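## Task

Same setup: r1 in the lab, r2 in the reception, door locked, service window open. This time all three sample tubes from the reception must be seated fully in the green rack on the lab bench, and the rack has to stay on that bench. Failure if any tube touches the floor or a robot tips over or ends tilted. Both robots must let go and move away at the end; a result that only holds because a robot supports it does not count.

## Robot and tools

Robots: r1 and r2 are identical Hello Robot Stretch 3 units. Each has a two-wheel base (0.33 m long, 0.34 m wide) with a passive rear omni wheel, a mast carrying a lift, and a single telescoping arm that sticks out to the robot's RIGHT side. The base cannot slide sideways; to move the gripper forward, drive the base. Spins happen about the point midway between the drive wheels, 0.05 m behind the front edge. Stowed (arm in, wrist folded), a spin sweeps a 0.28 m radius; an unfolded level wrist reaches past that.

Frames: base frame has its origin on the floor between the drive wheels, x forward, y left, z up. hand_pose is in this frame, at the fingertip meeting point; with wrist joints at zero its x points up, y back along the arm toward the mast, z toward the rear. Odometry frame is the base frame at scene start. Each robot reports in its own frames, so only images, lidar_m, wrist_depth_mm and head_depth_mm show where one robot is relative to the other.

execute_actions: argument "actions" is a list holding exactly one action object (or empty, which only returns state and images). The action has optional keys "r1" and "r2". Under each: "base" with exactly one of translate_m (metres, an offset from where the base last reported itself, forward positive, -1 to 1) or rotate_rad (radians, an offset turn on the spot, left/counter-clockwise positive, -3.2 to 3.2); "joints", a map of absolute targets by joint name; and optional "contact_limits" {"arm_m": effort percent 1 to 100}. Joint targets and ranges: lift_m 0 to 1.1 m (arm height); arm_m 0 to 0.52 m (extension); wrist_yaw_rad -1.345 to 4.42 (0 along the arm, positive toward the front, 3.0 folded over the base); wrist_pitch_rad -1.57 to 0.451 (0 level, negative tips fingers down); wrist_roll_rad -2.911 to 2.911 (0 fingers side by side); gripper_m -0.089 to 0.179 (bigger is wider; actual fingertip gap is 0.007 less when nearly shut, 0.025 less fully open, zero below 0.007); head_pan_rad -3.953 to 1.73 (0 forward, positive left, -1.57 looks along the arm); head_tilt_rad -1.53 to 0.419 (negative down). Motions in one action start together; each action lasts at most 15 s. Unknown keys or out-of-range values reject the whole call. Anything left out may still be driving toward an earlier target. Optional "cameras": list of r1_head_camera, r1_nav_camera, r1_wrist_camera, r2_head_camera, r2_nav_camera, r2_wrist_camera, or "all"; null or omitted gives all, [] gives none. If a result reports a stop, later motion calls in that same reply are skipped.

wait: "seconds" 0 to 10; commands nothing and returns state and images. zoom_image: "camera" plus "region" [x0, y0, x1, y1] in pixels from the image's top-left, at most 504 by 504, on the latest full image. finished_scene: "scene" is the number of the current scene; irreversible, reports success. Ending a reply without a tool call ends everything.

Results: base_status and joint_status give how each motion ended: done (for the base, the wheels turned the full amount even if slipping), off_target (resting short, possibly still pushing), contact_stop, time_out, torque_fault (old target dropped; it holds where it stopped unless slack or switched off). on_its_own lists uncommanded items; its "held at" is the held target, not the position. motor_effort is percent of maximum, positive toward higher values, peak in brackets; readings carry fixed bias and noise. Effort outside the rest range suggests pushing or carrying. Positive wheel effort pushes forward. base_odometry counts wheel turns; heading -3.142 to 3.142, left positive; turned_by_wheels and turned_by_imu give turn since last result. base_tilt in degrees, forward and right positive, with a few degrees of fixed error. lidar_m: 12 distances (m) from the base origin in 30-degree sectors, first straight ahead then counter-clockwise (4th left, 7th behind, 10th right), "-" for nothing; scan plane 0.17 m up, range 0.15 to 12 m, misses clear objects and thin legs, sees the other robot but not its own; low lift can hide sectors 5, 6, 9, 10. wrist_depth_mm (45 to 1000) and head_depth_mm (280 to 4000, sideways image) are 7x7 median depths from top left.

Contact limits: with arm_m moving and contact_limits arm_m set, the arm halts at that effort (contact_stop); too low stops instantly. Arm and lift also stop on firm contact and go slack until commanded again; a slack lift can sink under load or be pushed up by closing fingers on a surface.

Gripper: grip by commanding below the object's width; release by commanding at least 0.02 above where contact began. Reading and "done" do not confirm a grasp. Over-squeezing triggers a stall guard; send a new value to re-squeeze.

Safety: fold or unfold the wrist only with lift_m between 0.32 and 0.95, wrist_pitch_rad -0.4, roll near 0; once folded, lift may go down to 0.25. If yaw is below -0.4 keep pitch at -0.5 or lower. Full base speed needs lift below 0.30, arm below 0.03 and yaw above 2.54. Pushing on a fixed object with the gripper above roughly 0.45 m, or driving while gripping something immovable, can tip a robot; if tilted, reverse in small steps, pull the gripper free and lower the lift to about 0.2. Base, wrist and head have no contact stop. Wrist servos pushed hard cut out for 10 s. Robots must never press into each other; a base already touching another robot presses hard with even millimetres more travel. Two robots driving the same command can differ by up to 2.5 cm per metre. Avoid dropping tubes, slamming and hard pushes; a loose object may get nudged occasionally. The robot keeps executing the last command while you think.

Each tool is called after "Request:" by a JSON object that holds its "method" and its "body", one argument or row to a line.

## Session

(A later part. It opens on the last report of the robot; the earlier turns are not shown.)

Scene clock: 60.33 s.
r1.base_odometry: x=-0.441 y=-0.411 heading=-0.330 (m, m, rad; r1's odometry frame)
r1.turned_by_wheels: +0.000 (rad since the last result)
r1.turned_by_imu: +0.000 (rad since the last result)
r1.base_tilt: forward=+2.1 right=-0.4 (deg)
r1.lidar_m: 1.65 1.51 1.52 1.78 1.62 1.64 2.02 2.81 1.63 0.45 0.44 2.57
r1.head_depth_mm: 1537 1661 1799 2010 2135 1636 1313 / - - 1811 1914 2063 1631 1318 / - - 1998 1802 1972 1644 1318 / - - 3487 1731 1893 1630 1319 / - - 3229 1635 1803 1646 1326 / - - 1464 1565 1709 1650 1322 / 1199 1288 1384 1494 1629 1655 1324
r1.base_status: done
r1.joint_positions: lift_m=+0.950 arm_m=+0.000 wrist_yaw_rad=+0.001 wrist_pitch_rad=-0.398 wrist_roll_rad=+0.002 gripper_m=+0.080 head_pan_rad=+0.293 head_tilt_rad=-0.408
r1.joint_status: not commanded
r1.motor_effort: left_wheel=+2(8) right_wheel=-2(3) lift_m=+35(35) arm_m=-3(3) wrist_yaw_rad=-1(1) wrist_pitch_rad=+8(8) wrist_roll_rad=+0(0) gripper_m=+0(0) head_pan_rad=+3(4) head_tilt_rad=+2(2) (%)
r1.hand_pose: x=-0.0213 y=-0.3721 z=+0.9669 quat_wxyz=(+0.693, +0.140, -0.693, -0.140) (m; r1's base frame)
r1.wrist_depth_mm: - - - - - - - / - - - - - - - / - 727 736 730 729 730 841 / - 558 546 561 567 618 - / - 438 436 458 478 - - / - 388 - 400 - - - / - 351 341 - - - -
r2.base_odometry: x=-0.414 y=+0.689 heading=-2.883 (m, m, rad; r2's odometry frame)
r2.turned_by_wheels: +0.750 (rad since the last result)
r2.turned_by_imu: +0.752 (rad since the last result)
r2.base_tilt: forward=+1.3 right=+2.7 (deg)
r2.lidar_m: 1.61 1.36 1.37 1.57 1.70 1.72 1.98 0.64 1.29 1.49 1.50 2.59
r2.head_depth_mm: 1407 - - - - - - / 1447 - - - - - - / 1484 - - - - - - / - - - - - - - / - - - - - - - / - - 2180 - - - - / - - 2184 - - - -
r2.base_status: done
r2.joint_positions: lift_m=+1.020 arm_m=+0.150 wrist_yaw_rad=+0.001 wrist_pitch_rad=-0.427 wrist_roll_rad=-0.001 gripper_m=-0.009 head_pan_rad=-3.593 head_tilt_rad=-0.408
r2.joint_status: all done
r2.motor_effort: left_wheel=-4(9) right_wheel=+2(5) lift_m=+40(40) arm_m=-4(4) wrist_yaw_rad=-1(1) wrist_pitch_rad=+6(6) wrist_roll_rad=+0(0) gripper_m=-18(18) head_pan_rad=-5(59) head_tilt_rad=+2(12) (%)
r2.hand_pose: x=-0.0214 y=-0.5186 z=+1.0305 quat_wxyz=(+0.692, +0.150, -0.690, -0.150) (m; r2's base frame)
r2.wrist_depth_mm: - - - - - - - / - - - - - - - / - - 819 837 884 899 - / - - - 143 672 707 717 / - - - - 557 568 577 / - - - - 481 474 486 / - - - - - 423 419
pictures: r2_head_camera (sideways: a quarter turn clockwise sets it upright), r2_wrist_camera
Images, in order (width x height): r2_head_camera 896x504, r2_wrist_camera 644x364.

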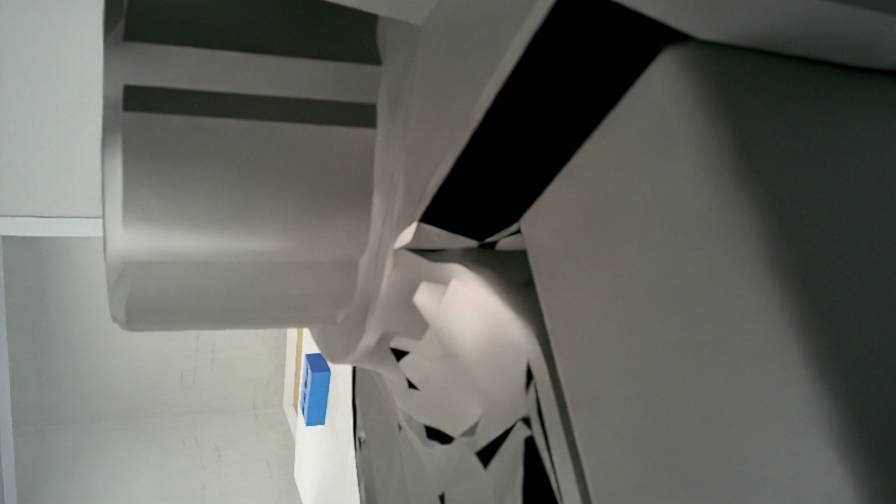

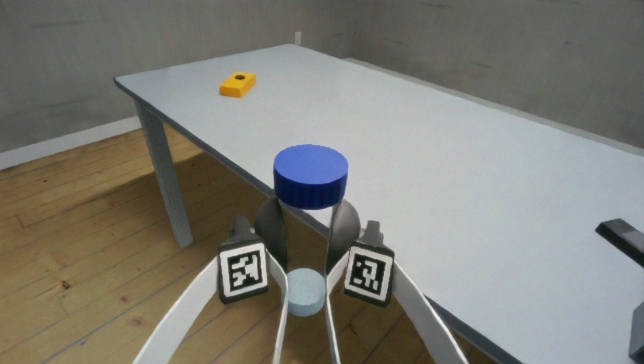

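Request:
{"method": "execute_actions", "body": {
  "actions": [
    {"r2":{"base":{"translate_m":-1.0},"joints":{"arm_m":0.0,"head_pan_rad":-3.3,"head_tilt_rad":-0.35}},"r1":{"base":{"translate_m":0.89},"joints":{"head_pan_rad":0.6,"head_tilt_rad":-0.45}}}
  ],
  "cameras": ["r2_head_camera","r1_head_camera"]
}}

Scene clock: 71.73 s.
r1.base_odometry: x=+0.401 y=-0.700 heading=-0.330 (m, m, rad; r1's odometry frame)
r1.turned_by_wheels: +0.000 (rad since the last result)
r1.turned_by_imu: +0.002 (rad since the last result)
r1.base_tilt: forward=+2.0 right=-0.6 (deg)
r1.lidar_m: 0.89 0.81 0.82 1.01 1.99 2.20 2.72 0.85 0.98 2.83 2.59 1.38
r1.head_depth_mm: - - - 1001 773 1114 1240 / - - - 1007 739 1101 1218 / - - 3812 901 741 1086 1218 / - - 3828 912 743 1074 1214 / - 1837 2625 1013 745 1064 1199 / - - - 1015 716 1056 1198 / - - - 1017 716 1045 1196
r1.base_status: done
r1.joint_positions: lift_m=+0.950 arm_m=+0.000 wrist_yaw_rad=+0.001 wrist_pitch_rad=-0.398 wrist_roll_rad=+0.002 gripper_m=+0.080 head_pan_rad=+0.593 head_tilt_rad=-0.444
r1.joint_status: all done
r1.motor_effort: left_wheel=+1(7) right_wheel=-1(2) lift_m=+35(35) arm_m=-2(2) wrist_yaw_rad=-1(2) wrist_pitch_rad=+8(8) wrist_roll_rad=+0(0) gripper_m=+0(0) head_pan_rad=+2(17) head_tilt_rad=-2(8) (%)
r1.hand_pose: x=-0.0213 y=-0.3721 z=+0.9669 quat_wxyz=(+0.693, +0.140, -0.693, -0.140) (m; r1's base frame)
r1.wrist_depth_mm: - - - - - - - / - - - - - - - / - - - - - 742 740 / - - - - - 781 593 / - - - - - - - / - - - - - - - / - - - - - - -
r2.base_odometry: x=+0.553 y=+0.944 heading=-2.884 (m, m, rad; r2's odometry frame)
r2.turned_by_wheels: +0.000 (rad since the last result)
r2.turned_by_imu: +0.002 (rad since the last result)
r2.base_tilt: forward=+1.3 right=+2.7 (deg)
r2.lidar_m: 2.43 2.08 2.00 1.18 1.01 1.01 1.17 1.99 2.67 0.87 1.18 0.64
r2.head_depth_mm: - - - - - - - / - - - - - - - / - - - - - - - / 1078 1140 1214 - - - - / 1090 1158 1230 - - - - / 1162 1233 1331 1417 - - - / 1241 1333 1434 1566 1711 - -
r2.base_status: done
r2.joint_positions: lift_m=+1.020 arm_m=+0.000 wrist_yaw_rad=+0.000 wrist_pitch_rad=-0.427 wrist_roll_rad=-0.001 gripper_m=-0.009 head_pan_rad=-3.307 head_tilt_rad=-0.359
r2.joint_status: all done
r2.motor_effort: left_wheel=-2(9) right_wheel=+2(2) lift_m=+40(40) arm_m=-4(4) wrist_yaw_rad=-1(1) wrist_pitch_rad=+6(6) wrist_roll_rad=+0(0) gripper_m=-19(18) head_pan_rad=+5(34) head_tilt_rad=+3(7) (%)
r2.hand_pose: x=-0.0214 y=-0.3686 z=+1.0305 quat_wxyz=(+0.692, +0.150, -0.690, -0.150) (m; r2's base frame)
r2.wrist_depth_mm: - - - - - - - / - - - - - - - / 765 785 832 - - - - / 590 623 680 143 - - - / 502 554 - - - - - / 478 - - - - - - / - - - - - - -
pictures: r1_head_camera (sideways: a quarter turn clockwise sets it upright), r2_head_camera (sideways: a quarter turn clockwise sets it upright)
Images, in order (width x height): r1_head_camera 896x504, r2_head_camera 896x504.

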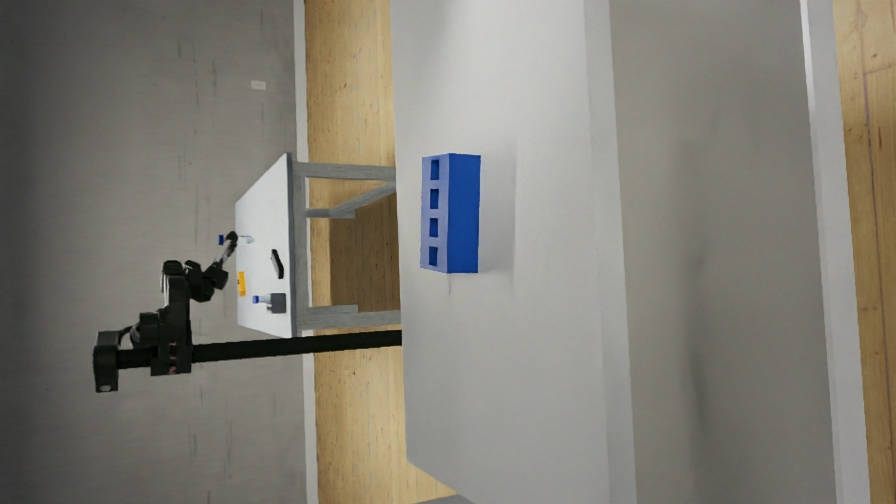

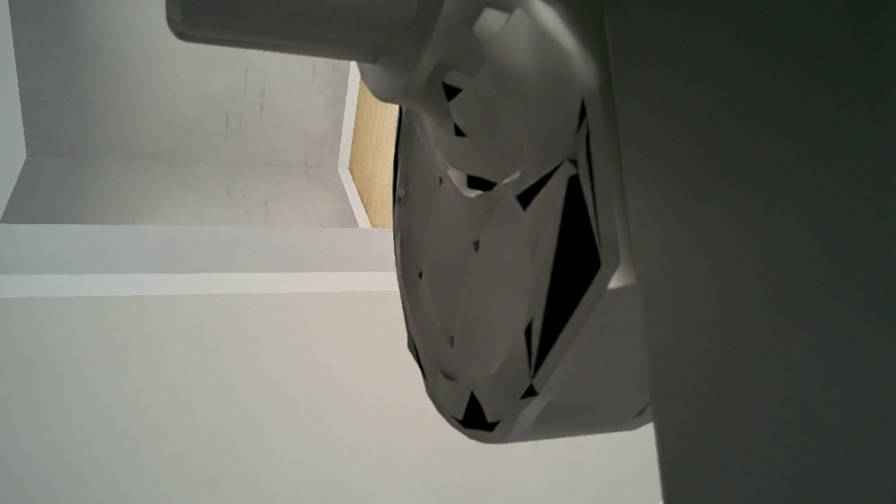

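Request:
{"method": "execute_actions", "body": {
  "actions": [
    {"r2":{"base":{"translate_m":-0.28},"joints":{"head_pan_rad":-1.5,"head_tilt_rad":-0.5}},"r1":{"base":{"rotate_rad":2.196},"joints":{"head_pan_rad":-1.5,"head_tilt_rad":-0.5,"arm_m":0.2}}}
  ],
  "cameras": ["r1_wrist_camera"]
}}

Request:
{"method": "execute_actions", "body": {
  "actions": [
    {"r2":{"base":{"rotate_rad":-2.388},"joints":{"arm_m":0.28}},"r1":{"joints":{"arm_m":0.33}}}
  ],
  "cameras": ["r2_wrist_camera","r2_head_camera","r1_wrist_camera"]
}}

Scene clock: 78.37 s.
r1.base_odometry: x=+0.401 y=-0.700 heading=+1.866 (m, m, rad; r1's odometry frame)
r1.turned_by_wheels: +2.196 (rad since the last result)
r1.turned_by_imu: +2.205 (rad since the last result)
r1.base_tilt: forward=+2.1 right=-0.5 (deg)
r1.lidar_m: 2.18 2.24 2.96 0.85 1.81 2.73 2.59 1.21 0.85 0.81 0.84 1.11
r1.head_depth_mm: - - - - 1016 1124 1235 / - 2913 3628 - 1024 1133 1244 / - 2565 2513 954 1027 1139 1242 / - - 3863 912 755 1154 1252 / - - - 915 755 1163 1254 / - - - 918 759 1168 1257 / - 793 828 882 966 1179 1257
r1.base_status: done
r1.joint_positions: lift_m=+0.950 arm_m=+0.200 wrist_yaw_rad=+0.001 wrist_pitch_rad=-0.398 wrist_roll_rad=+0.002 gripper_m=+0.080 head_pan_rad=-1.493 head_tilt_rad=-0.494
r1.joint_status: all done
r1.motor_effort: left_wheel=-1(7) right_wheel=+1(6) lift_m=+35(35) arm_m=+2(6) wrist_yaw_rad=-1(1) wrist_pitch_rad=+8(8) wrist_roll_rad=+0(0) gripper_m=+0(1) head_pan_rad=-2(28) head_tilt_rad=-3(8) (%)
r1.hand_pose: x=-0.0213 y=-0.5715 z=+0.9669 quat_wxyz=(+0.693, +0.140, -0.693, -0.140) (m; r1's base frame)
r1.wrist_depth_mm: 436 - - - - - - / 437 - - - - - - / 439 522 530 465 439 528 534 / 407 406 404 403 411 408 409 / 328 329 342 330 332 331 331 / 276 279 - 279 280 283 279 / 252 250 249 247 248 249 248
r2.base_odometry: x=+0.824 y=+1.016 heading=-2.884 (m, m, rad; r2's odometry frame)
r2.turned_by_wheels: +0.000 (rad since the last result)
r2.turned_by_imu: +0.002 (rad since the last result)
r2.base_tilt: forward=+1.3 right=+2.7 (deg)
r2.lidar_m: 2.65 2.26 1.62 0.95 0.81 0.81 0.93 1.60 2.48 2.85 0.93 0.86
r2.head_depth_mm: 2390 2518 2697 2731 - - - / 2575 2765 2966 2854 - - - / 2805 2993 3199 2865 - - - / 3079 3280 3562 2727 2081 1667 1341 / 3366 3679 3772 2715 2024 1619 1348 / 3514 3798 3849 2704 2027 1532 1313 / 3370 3503 3649 1175 1060 1491 1351
r2.base_status: done
r2.joint_positions: lift_m=+1.020 arm_m=+0.000 wrist_yaw_rad=+0.000 wrist_pitch_rad=-0.427 wrist_roll_rad=-0.001 gripper_m=-0.009 head_pan_rad=-1.507 head_tilt_rad=-0.494
r2.joint_status: all done
r2.motor_effort: left_wheel=-2(9) right_wheel=+2(2) lift_m=+40(40) arm_m=-4(4) wrist_yaw_rad=+0(0) wrist_pitch_rad=+6(6) wrist_roll_rad=+0(0) gripper_m=-18(18) head_pan_rad=+5(58) head_tilt_rad=-3(13) (%)
r2.hand_pose: x=-0.0214 y=-0.3686 z=+1.0305 quat_wxyz=(+0.692, +0.150, -0.690, -0.150) (m; r2's base frame)
r2.wrist_depth_mm: - - - - - - - / - - - - - - - / 753 782 - - - - - / 632 742 - 142 - - - / - - - - - - - / - - - - - - - / - - - - - - -
pictures: r1_wrist_camera
Images, in order (width x height): r1_wrist_camera 644x364.

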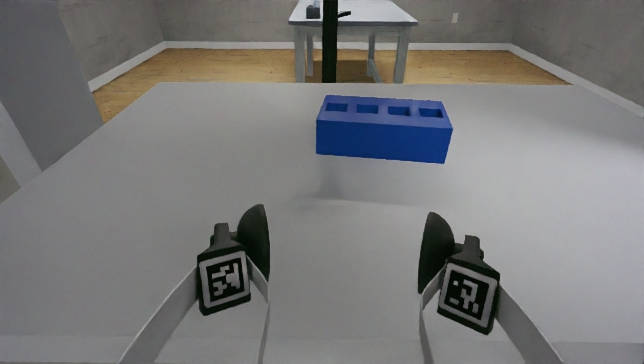

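Scene clock: 83.10 s.
r1.base_odometry: x=+0.401 y=-0.700 heading=+1.866 (m, m, rad; r1's odometry frame)
r1.turned_by_wheels: +0.000 (rad since the last result)
r1.turned_by_imu: -0.001 (rad since the last result)
r1.base_tilt: forward=+2.1 right=-0.4 (deg)
r1.lidar_m: 2.18 2.24 2.97 0.85 1.81 2.72 2.58 1.21 0.85 0.81 0.83 1.10
r1.head_depth_mm: - - - 820 749 1126 1231 / - - 3731 821 751 1137 1238 / - 1512 2215 827 753 1138 1244 / - - 3857 911 757 1151 1248 / - - - 916 756 1156 1256 / - - - 919 760 1169 1253 / - 792 824 879 961 1180 1254
r1.base_status: not commanded
r1.joint_positions: lift_m=+0.950 arm_m=+0.330 wrist_yaw_rad=+0.001 wrist_pitch_rad=-0.398 wrist_roll_rad=+0.002 gripper_m=+0.080 head_pan_rad=-1.493 head_tilt_rad=-0.494
r1.joint_status: all done
r1.motor_effort: left_wheel=-1(1) right_wheel=+1(1) lift_m=+36(35) arm_m=+3(1) wrist_yaw_rad=+0(1) wrist_pitch_rad=+8(8) wrist_roll_rad=+0(0) gripper_m=+0(0) head_pan_rad=-2(3) head_tilt_rad=-3(2) (%)
r1.hand_pose: x=-0.0213 y=-0.7015 z=+0.9669 quat_wxyz=(+0.693, +0.140, -0.693, -0.140) (m; r1's base frame)
r1.wrist_depth_mm: - - - - - - - / - - - - - - - / - 523 526 529 531 527 532 / 399 404 407 342 327 390 408 / 328 327 341 329 330 332 330 / 277 277 - 278 277 284 279 / 239 239 240 241 241 235 240
r2.base_odometry: x=+0.824 y=+1.016 heading=+1.012 (m, m, rad; r2's odometry frame)
r2.turned_by_wheels: -2.388 (rad since the last result)
r2.turned_by_imu: -2.391 (rad since the last result)
r2.base_tilt: forward=+1.3 right=+2.7 (deg)
r2.lidar_m: 2.47 2.54 0.93 0.87 0.86 2.37 2.26 1.19 0.85 0.81 0.83 1.11
r2.head_depth_mm: - - 3809 944 734 1070 1224 / - - - 905 732 1068 1220 / - - - 861 734 1072 1218 / - 1634 3534 866 731 1074 1218 / - 3003 3769 877 731 1071 1214 / - - 3809 943 728 1067 1217 / - - - 940 727 1071 1217
r2.base_status: done
r2.joint_positions: lift_m=+1.020 arm_m=+0.280 wrist_yaw_rad=+0.000 wrist_pitch_rad=-0.427 wrist_roll_rad=-0.001 gripper_m=-0.009 head_pan_rad=-1.507 head_tilt_rad=-0.494
r2.joint_status: all done
r2.motor_effort: left_wheel=+2(7) right_wheel=-1(3) lift_m=+40(40) arm_m=+4(6) wrist_yaw_rad=+1(0) wrist_pitch_rad=+6(6) wrist_roll_rad=+0(0) gripper_m=-18(18) head_pan_rad=+5(5) head_tilt_rad=-2(3) (%)
r2.hand_pose: x=-0.0215 y=-0.6479 z=+1.0305 quat_wxyz=(+0.692, +0.150, -0.691, -0.150) (m; r2's base frame)
r2.wrist_depth_mm: - - - - - - - / - - - - - - 422 / 595 603 630 645 667 - 424 / 468 482 423 143 521 528 420 / 391 395 388 392 428 438 437 / 334 341 338 333 364 366 380 / 292 296 300 307 311 316 324
pictures: r1_wrist_camera, r2_head_camera (sideways: a quarter turn clockwise sets it upright), r2_wrist_camera
Images, in order (width x height): r1_wrist_camera 644x364, r2_head_camera 896x504, r2_wrist_camera 644x364.

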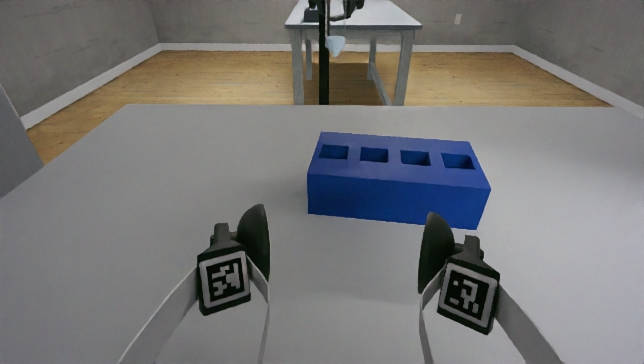

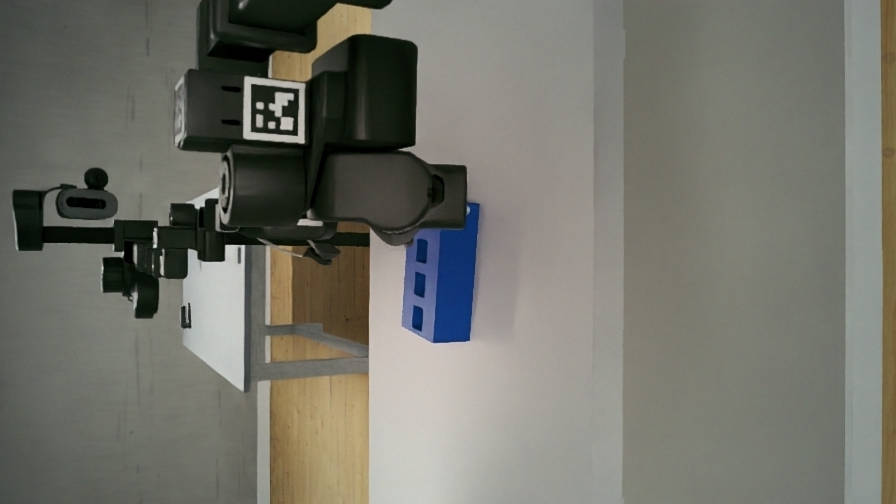

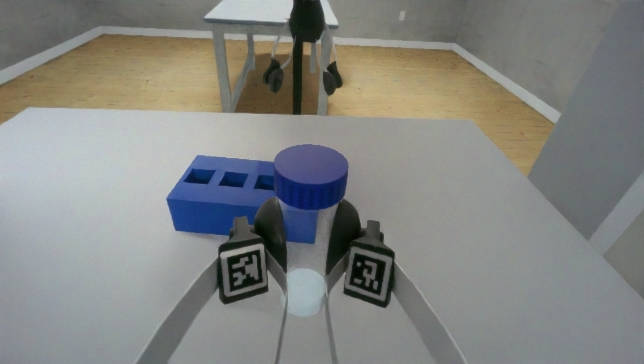

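Request:
{"method": "execute_actions", "body": {
  "actions": [
    {"r2":{"base":{"rotate_rad":0.017},"joints":{"arm_m":0.47,"lift_m":1.012},"contact_limits":{"arm_m":14}},"r1":{"base":{"rotate_rad":0.012}}}
  ],
  "cameras": ["r2_wrist_camera","r1_wrist_camera"]
}}

Scene clock: 86.27 s.
r1.base_odometry: x=+0.401 y=-0.700 heading=+1.878 (m, m, rad; r1's odometry frame)
r1.turned_by_wheels: +0.012 (rad since the last result)
r1.turned_by_imu: +0.011 (rad since the last result)
r1.base_tilt: forward=+2.1 right=-0.3 (deg)
r1.lidar_m: 2.18 2.24 3.00 0.85 1.74 2.71 2.58 1.20 0.85 0.81 0.84 1.12
r1.head_depth_mm: - - - 818 749 1121 1226 / - - 2546 822 750 1136 1237 / - 995 3044 825 751 1137 1249 / - - 3964 913 755 1152 1249 / - - - 915 754 1163 1250 / - - - 918 759 1174 1251 / 760 767 819 884 988 1187 1256
r1.base_status: done
r1.joint_positions: lift_m=+0.950 arm_m=+0.330 wrist_yaw_rad=+0.001 wrist_pitch_rad=-0.398 wrist_roll_rad=+0.002 gripper_m=+0.080 head_pan_rad=-1.493 head_tilt_rad=-0.494
r1.joint_status: not commanded
r1.motor_effort: left_wheel=-1(7) right_wheel=+2(7) lift_m=+35(35) arm_m=+3(2) wrist_yaw_rad=+0(1) wrist_pitch_rad=+8(8) wrist_roll_rad=+0(0) gripper_m=+0(0) head_pan_rad=-3(3) head_tilt_rad=-3(3) (%)
r1.hand_pose: x=-0.0213 y=-0.7015 z=+0.9669 quat_wxyz=(+0.693, +0.140, -0.693, -0.140) (m; r1's base frame)
r1.wrist_depth_mm: - - - - - - - / - - - - - - - / - 521 525 527 526 526 531 / 396 403 404 345 325 372 407 / 329 328 342 329 329 330 331 / 276 277 - 278 277 283 279 / 239 239 240 239 240 234 241
r2.base_odometry: x=+0.824 y=+1.016 heading=+1.029 (m, m, rad; r2's odometry frame)
r2.turned_by_wheels: +0.017 (rad since the last result)
r2.turned_by_imu: +0.018 (rad since the last result)
r2.base_tilt: forward=+1.3 right=+2.7 (deg)
r2.lidar_m: 2.47 2.56 0.93 0.87 0.87 2.36 2.25 1.17 0.85 0.81 0.84 1.13
r2.head_depth_mm: - - 3562 947 734 1065 1213 / - - 3857 949 733 1064 1219 / - - 1933 902 733 1066 1210 / - 2436 3766 872 730 1069 1218 / - 3505 3570 884 733 1068 1218 / - - - 942 729 1075 1219 / - - - 939 728 1075 1231
r2.base_status: done
r2.joint_positions: lift_m=+1.012 arm_m=+0.470 wrist_yaw_rad=+0.000 wrist_pitch_rad=-0.427 wrist_roll_rad=-0.001 gripper_m=-0.009 head_pan_rad=-1.507 head_tilt_rad=-0.494
r2.joint_status: all done
r2.motor_effort: left_wheel=+0(6) right_wheel=+0(2) lift_m=+27(38) arm_m=+4(3) wrist_yaw_rad=+0(1) wrist_pitch_rad=+6(6) wrist_roll_rad=+0(0) gripper_m=-18(18) head_pan_rad=+5(4) head_tilt_rad=-2(2) (%)
r2.contact_limits: arm_m 14 (drawing in: default 23, maximum 38; extending or still: default 31, maximum 51)
r2.hand_pose: x=-0.0214 y=-0.8379 z=+1.0230 quat_wxyz=(+0.692, +0.150, -0.691, -0.150) (m; r2's base frame)
r2.wrist_depth_mm: - - - - - - - / - - - - - - - / - - - - - - - / 453 464 478 143 506 518 - / 379 385 405 405 416 422 - / 325 292 271 264 354 356 364 / 285 238 241 279 303 309 313
pictures: r1_wrist_camera, r2_wrist_camera
Images, in order (width x height): r1_wrist_camera 644x364, r2_wrist_camera 644x364.

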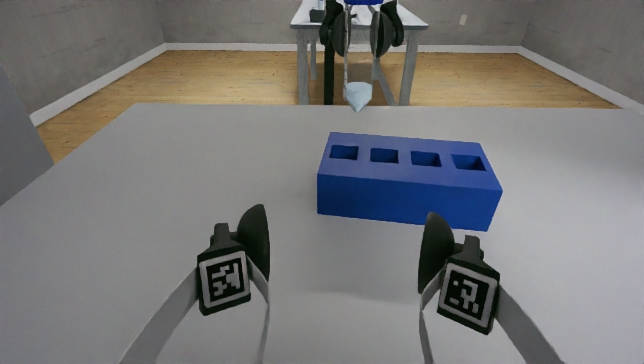

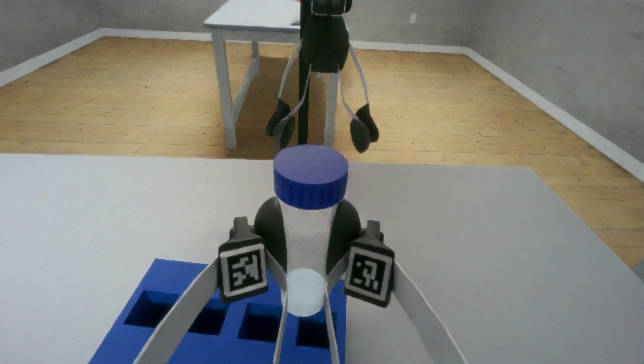

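Request:
{"method": "execute_actions", "body": {
  "actions": [
    {"r2":{"base":{"rotate_rad":-0.013},"joints":{"arm_m":0.479,"lift_m":0.978},"contact_limits":{"arm_m":14}},"r1":{"joints":{"lift_m":0.915}}}
  ],
  "cameras": ["r2_wrist_camera","r1_wrist_camera"]
}}

Scene clock: 88.00 s.
r1.base_odometry: x=+0.401 y=-0.700 heading=+1.878 (m, m, rad; r1's odometry frame)
r1.turned_by_wheels: +0.000 (rad since the last result)
r1.turned_by_imu: +0.000 (rad since the last result)
r1.base_tilt: forward=+2.0 right=-0.5 (deg)
r1.lidar_m: 2.18 2.24 2.99 0.85 1.74 2.71 2.58 1.20 0.85 0.81 0.84 1.12
r1.head_depth_mm: - - - - 988 1119 1226 / - - 3793 - 750 1131 1237 / - 1084 1835 - 754 1144 1248 / - - 3849 914 754 1154 1255 / - - - 917 756 1167 1255 / - - - 921 757 1175 1257 / 758 767 820 886 988 1190 1256
r1.base_status: not commanded
r1.joint_positions: lift_m=+0.915 arm_m=+0.330 wrist_yaw_rad=+0.001 wrist_pitch_rad=-0.398 wrist_roll_rad=+0.002 gripper_m=+0.080 head_pan_rad=-1.493 head_tilt_rad=-0.494
r1.joint_status: all done
r1.motor_effort: left_wheel=-1(1) right_wheel=+2(2) lift_m=+23(30) arm_m=+2(3) wrist_yaw_rad=-1(0) wrist_pitch_rad=+8(8) wrist_roll_rad=+0(0) gripper_m=+0(1) head_pan_rad=-2(1) head_tilt_rad=-3(3) (%)
r1.hand_pose: x=-0.0213 y=-0.7015 z=+0.9324 quat_wxyz=(+0.693, +0.140, -0.693, -0.140) (m; r1's base frame)
r1.wrist_depth_mm: - - - - - - - / - - - - - - - / 419 446 442 372 348 421 449 / 342 342 345 326 312 316 347 / 279 278 292 281 282 281 282 / 236 235 - 235 236 240 236 / 203 204 203 203 204 199 205
r2.base_odometry: x=+0.824 y=+1.016 heading=+1.016 (m, m, rad; r2's odometry frame)
r2.turned_by_wheels: -0.013 (rad since the last result)
r2.turned_by_imu: -0.012 (rad since the last result)
r2.base_tilt: forward=+1.3 right=+2.7 (deg)
r2.lidar_m: 2.48 2.55 0.93 0.86 0.87 2.37 2.26 1.18 0.85 0.81 0.84 1.12
r2.head_depth_mm: - - - 902 733 1068 1228 / - - 3581 949 733 1070 1219 / - - - 900 734 1068 1215 / - 1626 3601 872 732 1070 1216 / - 3043 3760 880 730 1074 1216 / - - 3777 938 728 1069 1219 / - - - 940 728 1074 1217
r2.base_status: done
r2.joint_positions: lift_m=+0.978 arm_m=+0.479 wrist_yaw_rad=+0.000 wrist_pitch_rad=-0.427 wrist_roll_rad=-0.001 gripper_m=-0.009 head_pan_rad=-1.507 head_tilt_rad=-0.494
r2.joint_status: all done
r2.motor_effort: left_wheel=+2(9) right_wheel=-1(5) lift_m=+27(27) arm_m=+4(5) wrist_yaw_rad=-1(0) wrist_pitch_rad=+6(6) wrist_roll_rad=+0(0) gripper_m=-18(18) head_pan_rad=+4(5) head_tilt_rad=-3(2) (%)
r2.contact_limits: arm_m 14 (drawing in: default 23, maximum 38; extending or still: default 31, maximum 51)
r2.hand_pose: x=-0.0215 y=-0.8469 z=+0.9890 quat_wxyz=(+0.692, +0.150, -0.691, -0.150) (m; r2's base frame)
r2.wrist_depth_mm: - - - - - - - / - - - - - - - / - - - - - - - / 401 411 423 143 448 457 - / 332 344 356 355 368 376 384 / 287 241 242 226 312 316 323 / 206 202 206 252 266 273 276
pictures: r1_wrist_camera, r2_wrist_camera
Images, in order (width x height): r1_wrist_camera 644x364, r2_wrist_camera 644x364.

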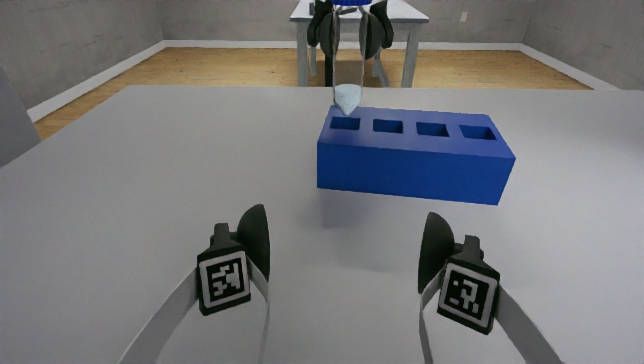

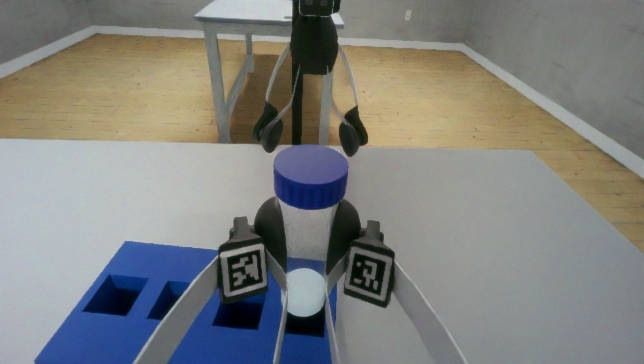

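Request:
{"method": "execute_actions", "body": {
  "actions": [
    {"r2":{"joints":{"lift_m":0.945}}}
  ],
  "cameras": ["r2_wrist_camera","r1_wrist_camera"]
}}

Scene clock: 89.40 s.
r1.base_odometry: x=+0.401 y=-0.700 heading=+1.878 (m, m, rad; r1's odometry frame)
r1.turned_by_wheels: +0.000 (rad since the last result)
r1.turned_by_imu: +0.000 (rad since the last result)
r1.base_tilt: forward=+2.0 right=-0.5 (deg)
r1.lidar_m: 2.18 2.24 3.00 0.85 1.75 2.71 2.58 1.20 0.85 0.81 0.83 1.12
r1.head_depth_mm: - - - - 990 1116 1228 / - - 3802 - 749 1127 1237 / - 1613 1863 - 753 1144 1253 / - - 3905 916 756 1152 1252 / - - - 918 757 1164 1255 / - - - 923 758 1176 1256 / 759 765 820 886 986 1194 1252
r1.base_status: not commanded
r1.joint_positions: lift_m=+0.915 arm_m=+0.330 wrist_yaw_rad=+0.001 wrist_pitch_rad=-0.398 wrist_roll_rad=+0.002 gripper_m=+0.080 head_pan_rad=-1.493 head_tilt_rad=-0.494
r1.joint_status: not commanded
r1.motor_effort: left_wheel=-1(1) right_wheel=+2(2) lift_m=+23(23) arm_m=+3(2) wrist_yaw_rad=+0(2) wrist_pitch_rad=+8(8) wrist_roll_rad=+0(0) gripper_m=+0(0) head_pan_rad=-2(2) head_tilt_rad=-2(2) (%)
r1.hand_pose: x=-0.0213 y=-0.7015 z=+0.9324 quat_wxyz=(+0.693, +0.140, -0.693, -0.140) (m; r1's base frame)
r1.wrist_depth_mm: - - - - - - - / - - - 541 589 - - / 419 445 447 373 348 423 452 / 342 340 343 328 313 317 347 / 278 278 289 281 281 280 281 / 237 235 - 237 236 242 237 / 203 204 204 203 204 199 204
r2.base_odometry: x=+0.824 y=+1.016 heading=+1.016 (m, m, rad; r2's odometry frame)
r2.turned_by_wheels: +0.000 (rad since the last result)
r2.turned_by_imu: +0.000 (rad since the last result)
r2.base_tilt: forward=+1.3 right=+2.8 (deg)
r2.lidar_m: 2.47 2.54 0.93 0.87 0.87 2.37 2.26 1.19 0.85 0.81 0.84 1.12
r2.head_depth_mm: - - - - 733 1069 1219 / - - - 941 733 1066 1214 / - - - 899 731 1076 1221 / - 1631 3599 866 730 1069 1218 / - 3059 3823 875 730 1067 1219 / - - 3842 940 732 1062 1219 / - - - 935 729 1068 1220
r2.base_status: not commanded
r2.joint_positions: lift_m=+0.945 arm_m=+0.479 wrist_yaw_rad=+0.000 wrist_pitch_rad=-0.424 wrist_roll_rad=-0.001 gripper_m=-0.009 head_pan_rad=-1.507 head_tilt_rad=-0.494
r2.joint_status: all done
r2.motor_effort: left_wheel=+2(2) right_wheel=-1(1) lift_m=+27(26) arm_m=+4(4) wrist_yaw_rad=+1(1) wrist_pitch_rad=+5(6) wrist_roll_rad=+0(0) gripper_m=-18(18) head_pan_rad=+5(4) head_tilt_rad=-2(2) (%)
r2.hand_pose: x=-0.0215 y=-0.8473 z=+0.9567 quat_wxyz=(+0.692, +0.149, -0.691, -0.149) (m; r2's base frame)
r2.wrist_depth_mm: - - - 415 - - - / - - - - - - - / 443 452 460 467 - - - / 353 362 372 143 392 402 434 / 293 229 240 239 321 328 335 / 196 201 195 200 273 277 281 / 174 174 173 182 233 239 242
pictures: r1_wrist_camera, r2_wrist_camera
Images, in order (width x height): r1_wrist_camera 644x364, r2_wrist_camera 644x364.

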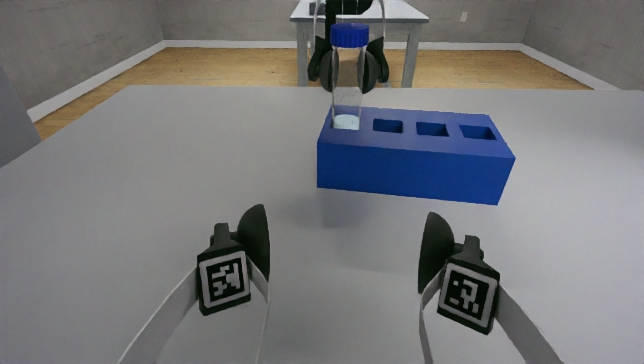

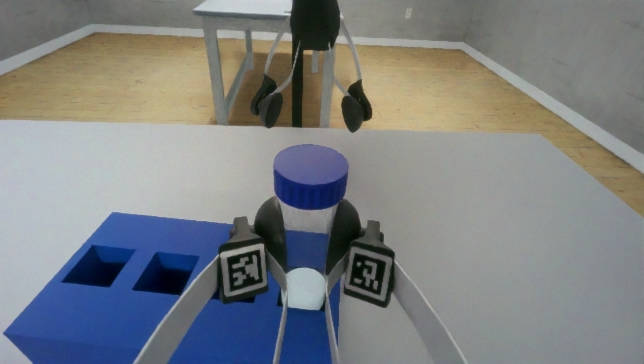

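Request:
{"method": "execute_actions", "body": {
  "actions": [
    {"r2":{"joints":{"lift_m":0.922}}}
  ],
  "cameras": ["r2_wrist_camera"]
}}

Request:
{"method": "execute_actions", "body": {
  "actions": [
    {"r2":{"joints":{"gripper_m":0.075}}}
  ],
  "cameras": ["r2_wrist_camera","r1_wrist_camera"]
}}

Scene clock: 90.53 s.
r1.base_odometry: x=+0.401 y=-0.700 heading=+1.878 (m, m, rad; r1's odometry frame)
r1.turned_by_wheels: +0.000 (rad since the last result)
r1.turned_by_imu: +0.000 (rad since the last result)
r1.base_tilt: forward=+2.0 right=-0.2 (deg)
r1.lidar_m: 2.18 2.25 2.99 0.85 1.74 2.71 2.58 1.20 0.85 0.81 0.84 1.11
r1.head_depth_mm: - - - - 989 1115 1224 / - - 3839 - 750 1130 1235 / - 1689 1158 - 752 1138 1249 / - - 3843 916 756 1153 1254 / - - - 915 755 1161 1251 / - - - 919 758 1177 1254 / 761 767 819 888 987 1189 1250
r1.base_status: not commanded
r1.joint_positions: lift_m=+0.915 arm_m=+0.330 wrist_yaw_rad=+0.001 wrist_pitch_rad=-0.398 wrist_roll_rad=+0.002 gripper_m=+0.080 head_pan_rad=-1.493 head_tilt_rad=-0.494
r1.joint_status: not commanded
r1.motor_effort: left_wheel=-1(1) right_wheel=+2(2) lift_m=+23(22) arm_m=+2(2) wrist_yaw_rad=+0(1) wrist_pitch_rad=+8(8) wrist_roll_rad=+0(0) gripper_m=+0(1) head_pan_rad=-1(1) head_tilt_rad=-2(2) (%)
r1.hand_pose: x=-0.0213 y=-0.7015 z=+0.9324 quat_wxyz=(+0.693, +0.140, -0.693, -0.140) (m; r1's base frame)
r1.wrist_depth_mm: - - - - - - - / - - - 350 - - - / 418 444 445 372 347 424 449 / 343 341 344 328 313 315 347 / 279 280 291 279 280 280 282 / 234 235 - 236 236 240 237 / 203 204 204 204 204 199 205
r2.base_odometry: x=+0.824 y=+1.016 heading=+1.016 (m, m, rad; r2's odometry frame)
r2.turned_by_wheels: +0.000 (rad since the last result)
r2.turned_by_imu: +0.000 (rad since the last result)
r2.base_tilt: forward=+1.3 right=+2.7 (deg)
r2.lidar_m: 2.47 2.56 0.93 0.86 0.87 2.37 2.26 1.19 0.85 0.81 0.84 1.12
r2.head_depth_mm: - - - - 707 1072 1212 / - - - 903 733 1069 1217 / - - - 863 731 1072 1217 / - 1628 3579 866 731 1071 1218 / - 3059 3783 874 730 1069 1217 / - - 3753 941 728 1066 1218 / - - - 939 730 1074 1216
r2.base_status: not commanded
r2.joint_positions: lift_m=+0.922 arm_m=+0.479 wrist_yaw_rad=+0.000 wrist_pitch_rad=-0.424 wrist_roll_rad=-0.001 gripper_m=-0.009 head_pan_rad=-1.507 head_tilt_rad=-0.494
r2.joint_status: all done
r2.motor_effort: left_wheel=+2(2) right_wheel=-1(1) lift_m=+26(27) arm_m=+4(4) wrist_yaw_rad=-1(0) wrist_pitch_rad=+5(5) wrist_roll_rad=+0(0) gripper_m=-18(18) head_pan_rad=+4(4) head_tilt_rad=-3(2) (%)
r2.hand_pose: x=-0.0215 y=-0.8473 z=+0.9337 quat_wxyz=(+0.692, +0.149, -0.691, -0.149) (m; r2's base frame)
r2.wrist_depth_mm: - - - - - - - / - - - - - - - / 396 406 421 435 451 471 - / 317 322 333 143 351 361 376 / 211 207 209 208 288 297 301 / 167 170 168 175 245 247 253 / 166 160 157 159 210 214 218
pictures: r2_wrist_camera
Images, in order (width x height): r2_wrist_camera 644x364.

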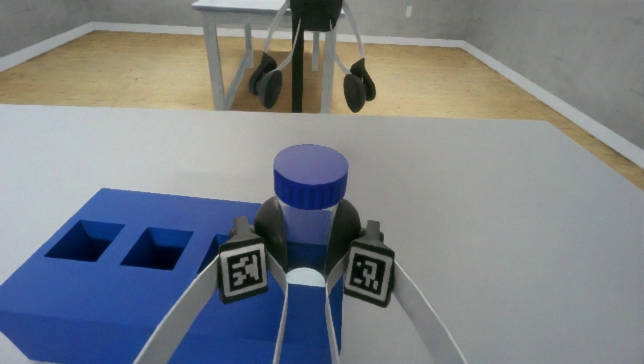

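Scene clock: 91.87 s.
r1.base_odometry: x=+0.401 y=-0.700 heading=+1.878 (m, m, rad; r1's odometry frame)
r1.turned_by_wheels: +0.000 (rad since the last result)
r1.turned_by_imu: +0.000 (rad since the last result)
r1.base_tilt: forward=+2.0 right=-0.4 (deg)
r1.lidar_m: 2.18 2.25 2.99 0.85 1.74 2.71 2.59 1.20 0.85 0.81 0.84 1.11
r1.head_depth_mm: - - - - 990 1120 1226 / - - 3852 - 749 1122 1235 / - 1696 1805 - 753 1136 1244 / - - 3835 913 755 1152 1248 / - - - 914 757 1162 1255 / - - - 919 759 1178 1255 / 758 766 818 885 987 1189 1253
r1.base_status: not commanded
r1.joint_positions: lift_m=+0.915 arm_m=+0.330 wrist_yaw_rad=+0.001 wrist_pitch_rad=-0.398 wrist_roll_rad=+0.002 gripper_m=+0.080 head_pan_rad=-1.493 head_tilt_rad=-0.494
r1.joint_status: not commanded
r1.motor_effort: left_wheel=-1(1) right_wheel=+1(2) lift_m=+23(23) arm_m=+2(2) wrist_yaw_rad=-1(1) wrist_pitch_rad=+8(8) wrist_roll_rad=+0(0) gripper_m=+1(1) head_pan_rad=-2(2) head_tilt_rad=-2(3) (%)
r1.hand_pose: x=-0.0213 y=-0.7015 z=+0.9324 quat_wxyz=(+0.693, +0.140, -0.693, -0.140) (m; r1's base frame)
r1.wrist_depth_mm: - - - - - - - / - - - 540 - - - / 419 444 444 373 347 426 448 / 344 342 345 329 313 317 347 / 279 280 290 281 280 282 282 / 235 235 - 236 236 241 238 / 204 203 203 205 204 199 205
r2.base_odometry: x=+0.824 y=+1.016 heading=+1.016 (m, m, rad; r2's odometry frame)
r2.turned_by_wheels: +0.000 (rad since the last result)
r2.turned_by_imu: +0.000 (rad since the last result)
r2.base_tilt: forward=+1.3 right=+2.7 (deg)
r2.lidar_m: 2.48 2.54 0.93 0.86 0.87 2.37 2.26 1.18 0.85 0.81 0.84 1.12
r2.head_depth_mm: - - - - 707 1075 1215 / - - - 903 732 1072 1217 / - - - 862 732 1071 1218 / - 1636 3531 867 734 1066 1217 / - 3016 3778 879 731 1069 1215 / - - 3814 944 729 1068 1218 / - - - 940 728 1069 1219
r2.base_status: not commanded
r2.joint_positions: lift_m=+0.922 arm_m=+0.479 wrist_yaw_rad=+0.000 wrist_pitch_rad=-0.424 wrist_roll_rad=-0.001 gripper_m=+0.075 head_pan_rad=-1.507 head_tilt_rad=-0.494
r2.joint_status: all done
r2.motor_effort: left_wheel=+1(2) right_wheel=-1(1) lift_m=+26(26) arm_m=+4(4) wrist_yaw_rad=+0(1) wrist_pitch_rad=+5(5) wrist_roll_rad=+0(0) gripper_m=+0(89) head_pan_rad=+4(4) head_tilt_rad=-2(3) (%)
r2.hand_pose: x=-0.0215 y=-0.8473 z=+0.9337 quat_wxyz=(+0.692, +0.149, -0.691, -0.149) (m; r2's base frame)
r2.wrist_depth_mm: - - - - - - - / - - - - - - - / 394 408 423 432 451 470 - / 317 321 333 145 353 363 372 / 212 208 211 213 300 294 301 / 167 169 169 200 - 249 253 / 166 157 157 158 210 215 218
pictures: r1_wrist_camera, r2_wrist_camera
Images, in order (width x height): r1_wrist_camera 644x364, r2_wrist_camera 644x364.

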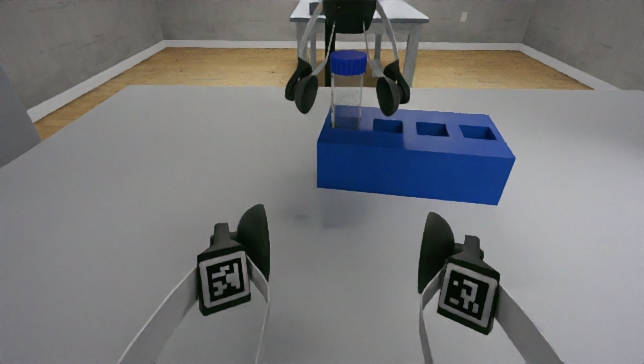

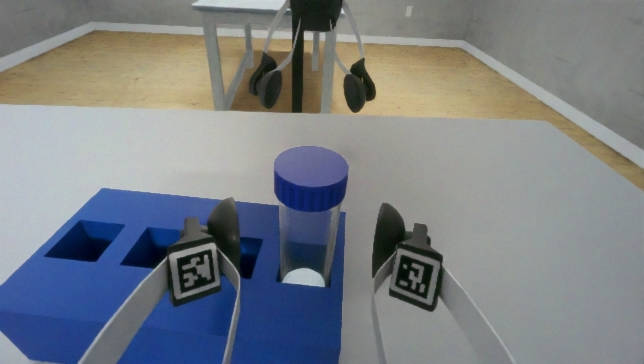

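Request:
{"method": "execute_actions", "body": {
  "actions": [
    {"r2":{"joints":{"arm_m":0.33,"lift_m":0.93}},"r1":{"joints":{"arm_m":0.485,"lift_m":0.924},"contact_limits":{"arm_m":12}}}
  ],
  "cameras": ["r1_wrist_camera"]
}}

Scene clock: 95.10 s.
r1.base_odometry: x=+0.401 y=-0.700 heading=+1.878 (m, m, rad; r1's odometry frame)
r1.turned_by_wheels: +0.000 (rad since the last result)
r1.turned_by_imu: +0.000 (rad since the last result)
r1.base_tilt: forward=+2.1 right=-0.6 (deg)
r1.lidar_m: 2.18 2.24 2.99 0.85 1.74 2.72 2.59 1.19 0.85 0.81 0.83 1.11
r1.head_depth_mm: - - - - 870 1121 1225 / - - 2512 873 749 1131 1241 / - 1623 1794 865 751 1144 1246 / - - 3916 914 756 1151 1246 / - - - 916 757 1165 1252 / - - - 918 757 1178 1253 / 760 765 818 883 989 1190 1259
r1.base_status: not commanded
r1.joint_positions: lift_m=+0.924 arm_m=+0.485 wrist_yaw_rad=+0.001 wrist_pitch_rad=-0.398 wrist_roll_rad=+0.002 gripper_m=+0.080 head_pan_rad=-1.493 head_tilt_rad=-0.494
r1.joint_status: all done
r1.motor_effort: left_wheel=-1(1) right_wheel=+2(2) lift_m=+35(37) arm_m=+2(3) wrist_yaw_rad=-1(1) wrist_pitch_rad=+8(8) wrist_roll_rad=+0(0) gripper_m=+0(0) head_pan_rad=-2(2) head_tilt_rad=-2(3) (%)
r1.contact_limits: arm_m 12 (drawing in: default 17, maximum 28; extending or still: default 23, maximum 38)
r1.hand_pose: x=-0.0213 y=-0.8565 z=+0.9409 quat_wxyz=(+0.693, +0.140, -0.693, -0.140) (m; r1's base frame)
r1.wrist_depth_mm: - - - - - - - / - - - - - - - / - 467 462 437 465 - - / 358 356 357 340 357 360 360 / 290 291 303 238 229 224 282 / 245 245 - 189 183 186 189 / 211 212 211 204 193 184 168
r2.base_odometry: x=+0.824 y=+1.016 heading=+1.016 (m, m, rad; r2's odometry frame)
r2.turned_by_wheels: +0.000 (rad since the last result)
r2.turned_by_imu: +0.001 (rad since the last result)
r2.base_tilt: forward=+1.3 right=+2.7 (deg)
r2.lidar_m: 2.47 2.55 0.93 0.87 0.87 2.37 2.26 1.19 0.85 0.81 0.84 1.12
r2.head_depth_mm: - - - - 707 1076 1222 / - - - - 734 1066 1216 / - - 3795 - 734 1072 1219 / - 1571 2476 877 732 1069 1214 / - 3441 3812 875 730 1066 1216 / - - 3780 941 729 1069 1218 / - - - 937 730 1072 1219
r2.base_status: not commanded
r2.joint_positions: lift_m=+0.930 arm_m=+0.330 wrist_yaw_rad=+0.000 wrist_pitch_rad=-0.424 wrist_roll_rad=-0.001 gripper_m=+0.075 head_pan_rad=-1.507 head_tilt_rad=-0.494
r2.joint_status: all done
r2.motor_effort: left_wheel=+3(2) right_wheel=-1(1) lift_m=+40(39) arm_m=-4(4) wrist_yaw_rad=+1(1) wrist_pitch_rad=+5(5) wrist_roll_rad=+0(0) gripper_m=+0(0) head_pan_rad=+4(5) head_tilt_rad=-2(2) (%)
r2.hand_pose: x=-0.0215 y=-0.6990 z=+0.9412 quat_wxyz=(+0.692, +0.149, -0.691, -0.149) (m; r2's base frame)
r2.wrist_depth_mm: - - - - - - - / 553 571 - 534 - - - / 413 417 333 417 468 490 423 / 329 306 287 292 363 376 384 / 275 278 290 291 311 305 313 / 234 238 237 247 - 257 263 / 205 208 212 215 217 224 226
pictures: r1_wrist_camera
Images, in order (width x height): r1_wrist_camera 644x364.

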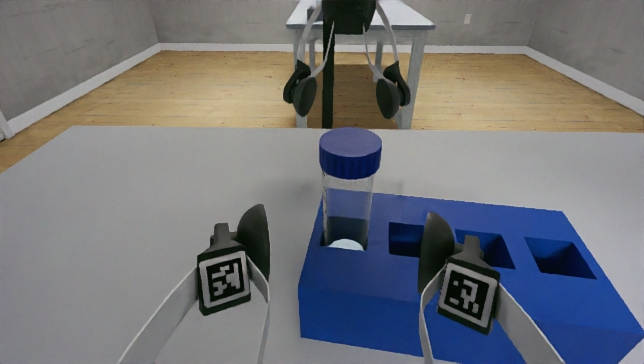

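Request:
{"method": "execute_actions", "body": {
  "actions": [
    {"r2":{"base":{"rotate_rad":-0.333},"joints":{"arm_m":0.24}},"r1":{"joints":{"arm_m":0.52},"contact_limits":{"arm_m":12}}}
  ],
  "cameras": ["r1_wrist_camera"]
}}

Request:
{"method": "execute_actions", "body": {
  "actions": [
    {"r2":{"base":{"translate_m":-0.093},"joints":{"arm_m":0.15}},"r1":{"joints":{"gripper_m":-0.015}}}
  ],
  "cameras": ["r1_wrist_camera"]
}}

Scene clock: 97.43 s.
r1.base_odometry: x=+0.401 y=-0.700 heading=+1.878 (m, m, rad; r1's odometry frame)
r1.turned_by_wheels: +0.000 (rad since the last result)
r1.turned_by_imu: +0.000 (rad since the last result)
r1.base_tilt: forward=+2.2 right=-0.5 (deg)
r1.lidar_m: 2.18 2.24 3.00 0.85 1.75 2.71 2.58 1.20 0.85 0.81 0.83 1.11
r1.head_depth_mm: - - - - 747 1115 1221 / - - 2472 874 751 1130 1231 / - 2576 3691 864 752 1138 1251 / - 1660 3582 915 756 1151 1254 / - - - 916 754 1165 1258 / - - - 919 761 1177 1249 / 760 767 820 886 991 1192 1252
r1.base_status: not commanded
r1.joint_positions: lift_m=+0.924 arm_m=+0.518 wrist_yaw_rad=+0.001 wrist_pitch_rad=-0.398 wrist_roll_rad=+0.002 gripper_m=+0.080 head_pan_rad=-1.493 head_tilt_rad=-0.494
r1.joint_status: all done
joint sent to its limit — the command would take r1.arm_m past its upper limit, so that joint was sent only as far as its limit.
r1.motor_effort: left_wheel=-1(1) right_wheel=+2(2) lift_m=+35(35) arm_m=+2(2) wrist_yaw_rad=-1(0) wrist_pitch_rad=+8(8) wrist_roll_rad=+0(0) gripper_m=+0(0) head_pan_rad=-2(2) head_tilt_rad=-3(3) (%)
r1.contact_limits: arm_m 12 (drawing in: default 17, maximum 28; extending or still: default 23, maximum 38)
r1.hand_pose: x=-0.0213 y=-0.8896 z=+0.9409 quat_wxyz=(+0.693, +0.140, -0.693, -0.140) (m; r1's base frame)
r1.wrist_depth_mm: - - - - - - - / - - - - - - - / - - - - - - - / 354 355 354 161 343 359 362 / 290 291 300 224 217 292 293 / 244 245 - 208 188 192 191 / 212 212 212 162 158 154 158
r2.base_odometry: x=+0.824 y=+1.016 heading=+0.683 (m, m, rad; r2's odometry frame)
r2.turned_by_wheels: -0.333 (rad since the last result)
r2.turned_by_imu: -0.332 (rad since the last result)
r2.base_tilt: forward=+1.3 right=+2.7 (deg)
r2.lidar_m: 1.40 2.47 2.72 0.93 0.88 2.81 2.28 1.94 1.00 0.82 0.81 0.89
r2.head_depth_mm: 784 851 936 - 1186 1336 1357 / 760 822 890 - 1162 1257 1352 / - - 1002 - - 1193 1305 / - - - 987 761 1139 1257 / - - - 942 731 1086 1223 / - - 3775 896 705 1037 1164 / - 2670 1741 831 703 991 1108
r2.base_status: done
r2.joint_positions: lift_m=+0.930 arm_m=+0.240 wrist_yaw_rad=+0.000 wrist_pitch_rad=-0.424 wrist_roll_rad=-0.001 gripper_m=+0.075 head_pan_rad=-1.507 head_tilt_rad=-0.494
r2.joint_status: all done
r2.motor_effort: left_wheel=+2(9) right_wheel=-1(4) lift_m=+40(40) arm_m=-4(5) wrist_yaw_rad=+1(1) wrist_pitch_rad=+5(5) wrist_roll_rad=+0(0) gripper_m=+0(0) head_pan_rad=+4(4) head_tilt_rad=-3(2) (%)
r2.hand_pose: x=-0.0216 y=-0.6090 z=+0.9412 quat_wxyz=(+0.692, +0.149, -0.691, -0.149) (m; r2's base frame)
r2.wrist_depth_mm: - - - - 404 464 540 / 517 570 601 549 450 521 617 / 337 425 435 455 507 604 727 / 324 339 344 356 378 713 859 / 273 280 293 292 312 876 - / 234 237 238 256 - - - / 205 214 236 792 - - -
pictures: r1_wrist_camera
Images, in order (width x height): r1_wrist_camera 644x364.

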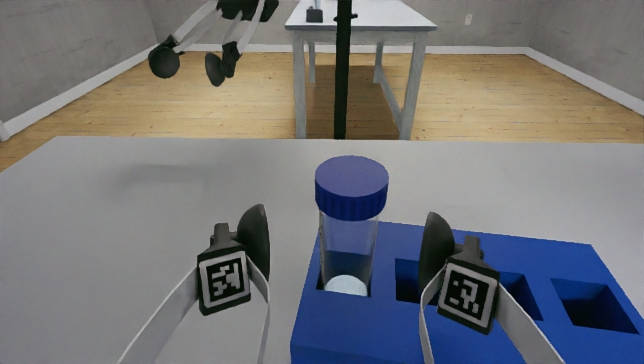

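Scene clock: 99.33 s.
r1.base_odometry: x=+0.401 y=-0.700 heading=+1.878 (m, m, rad; r1's odometry frame)
r1.turned_by_wheels: +0.000 (rad since the last result)
r1.turned_by_imu: +0.000 (rad since the last result)
r1.base_tilt: forward=+2.1 right=-0.4 (deg)
r1.lidar_m: 2.18 2.24 2.99 0.85 1.74 2.71 2.59 1.20 0.85 0.81 0.84 1.12
r1.head_depth_mm: - - - - 747 1117 1227 / - - 2492 875 750 1126 1236 / - 2944 2473 879 753 1137 1251 / - 1676 3627 916 753 1153 1251 / - - - 916 757 1167 1249 / - - - 920 757 1171 1253 / 761 764 818 886 990 1184 1254
r1.base_status: not commanded
r1.joint_positions: lift_m=+0.924 arm_m=+0.518 wrist_yaw_rad=+0.001 wrist_pitch_rad=-0.398 wrist_roll_rad=+0.002 gripper_m=-0.014 head_pan_rad=-1.493 head_tilt_rad=-0.494
r1.joint_status: all done
r1.motor_effort: left_wheel=-1(1) right_wheel=+2(2) lift_m=+35(35) arm_m=+2(3) wrist_yaw_rad=-1(0) wrist_pitch_rad=+8(8) wrist_roll_rad=+0(0) gripper_m=-15(99) head_pan_rad=-2(2) head_tilt_rad=-3(2) (%)
r1.hand_pose: x=-0.0213 y=-0.8896 z=+0.9409 quat_wxyz=(+0.693, +0.140, -0.693, -0.140) (m; r1's base frame)
r1.wrist_depth_mm: - - - - - - - / - - - - - - - / - - - - - - - / 355 356 356 161 359 357 360 / 290 290 292 217 226 291 292 / 244 244 245 177 - 194 191 / 212 211 211 162 156 158 158
r2.base_odometry: x=+0.751 y=+0.957 heading=+0.683 (m, m, rad; r2's odometry frame)
r2.turned_by_wheels: +0.000 (rad since the last result)
r2.turned_by_imu: +0.001 (rad since the last result)
r2.base_tilt: forward=+1.4 right=+2.7 (deg)
r2.lidar_m: 1.45 2.56 2.83 0.94 3.46 2.71 2.19 2.01 1.04 0.85 0.84 0.93
r2.head_depth_mm: 811 886 980 1060 - - 1355 / 788 860 940 1003 - - 1352 / 760 823 899 975 - - 1330 / - - 3594 945 794 1187 1281 / - - - 941 761 1129 1257 / - - - 938 758 1079 1219 / - - 3556 897 728 1028 1155
r2.base_status: done
r2.joint_positions: lift_m=+0.930 arm_m=+0.150 wrist_yaw_rad=+0.000 wrist_pitch_rad=-0.424 wrist_roll_rad=-0.001 gripper_m=+0.075 head_pan_rad=-1.507 head_tilt_rad=-0.494
r2.joint_status: all done
r2.motor_effort: left_wheel=+2(4) right_wheel=-1(4) lift_m=+40(40) arm_m=-4(5) wrist_yaw_rad=+0(0) wrist_pitch_rad=+5(5) wrist_roll_rad=+0(0) gripper_m=+0(0) head_pan_rad=+4(4) head_tilt_rad=-3(2) (%)
r2.hand_pose: x=-0.0216 y=-0.5190 z=+0.9412 quat_wxyz=(+0.692, +0.149, -0.691, -0.149) (m; r2's base frame)
r2.wrist_depth_mm: - - - 491 542 610 698 / 489 577 603 536 600 693 791 / 402 426 439 486 676 800 935 / 330 337 347 370 773 932 - / 281 299 506 762 917 - - / 559 615 757 893 - - - / 624 742 848 - - - -
pictures: r1_wrist_camera
Images, in order (width x height): r1_wrist_camera 644x364.

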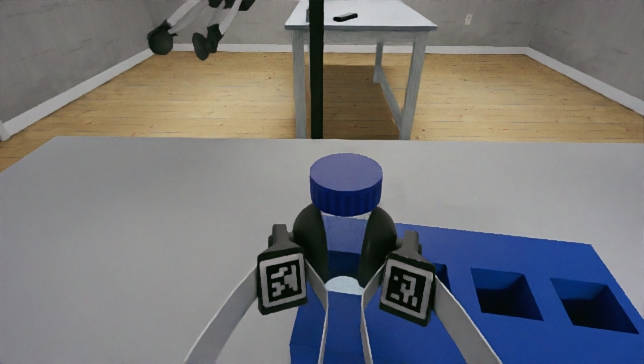

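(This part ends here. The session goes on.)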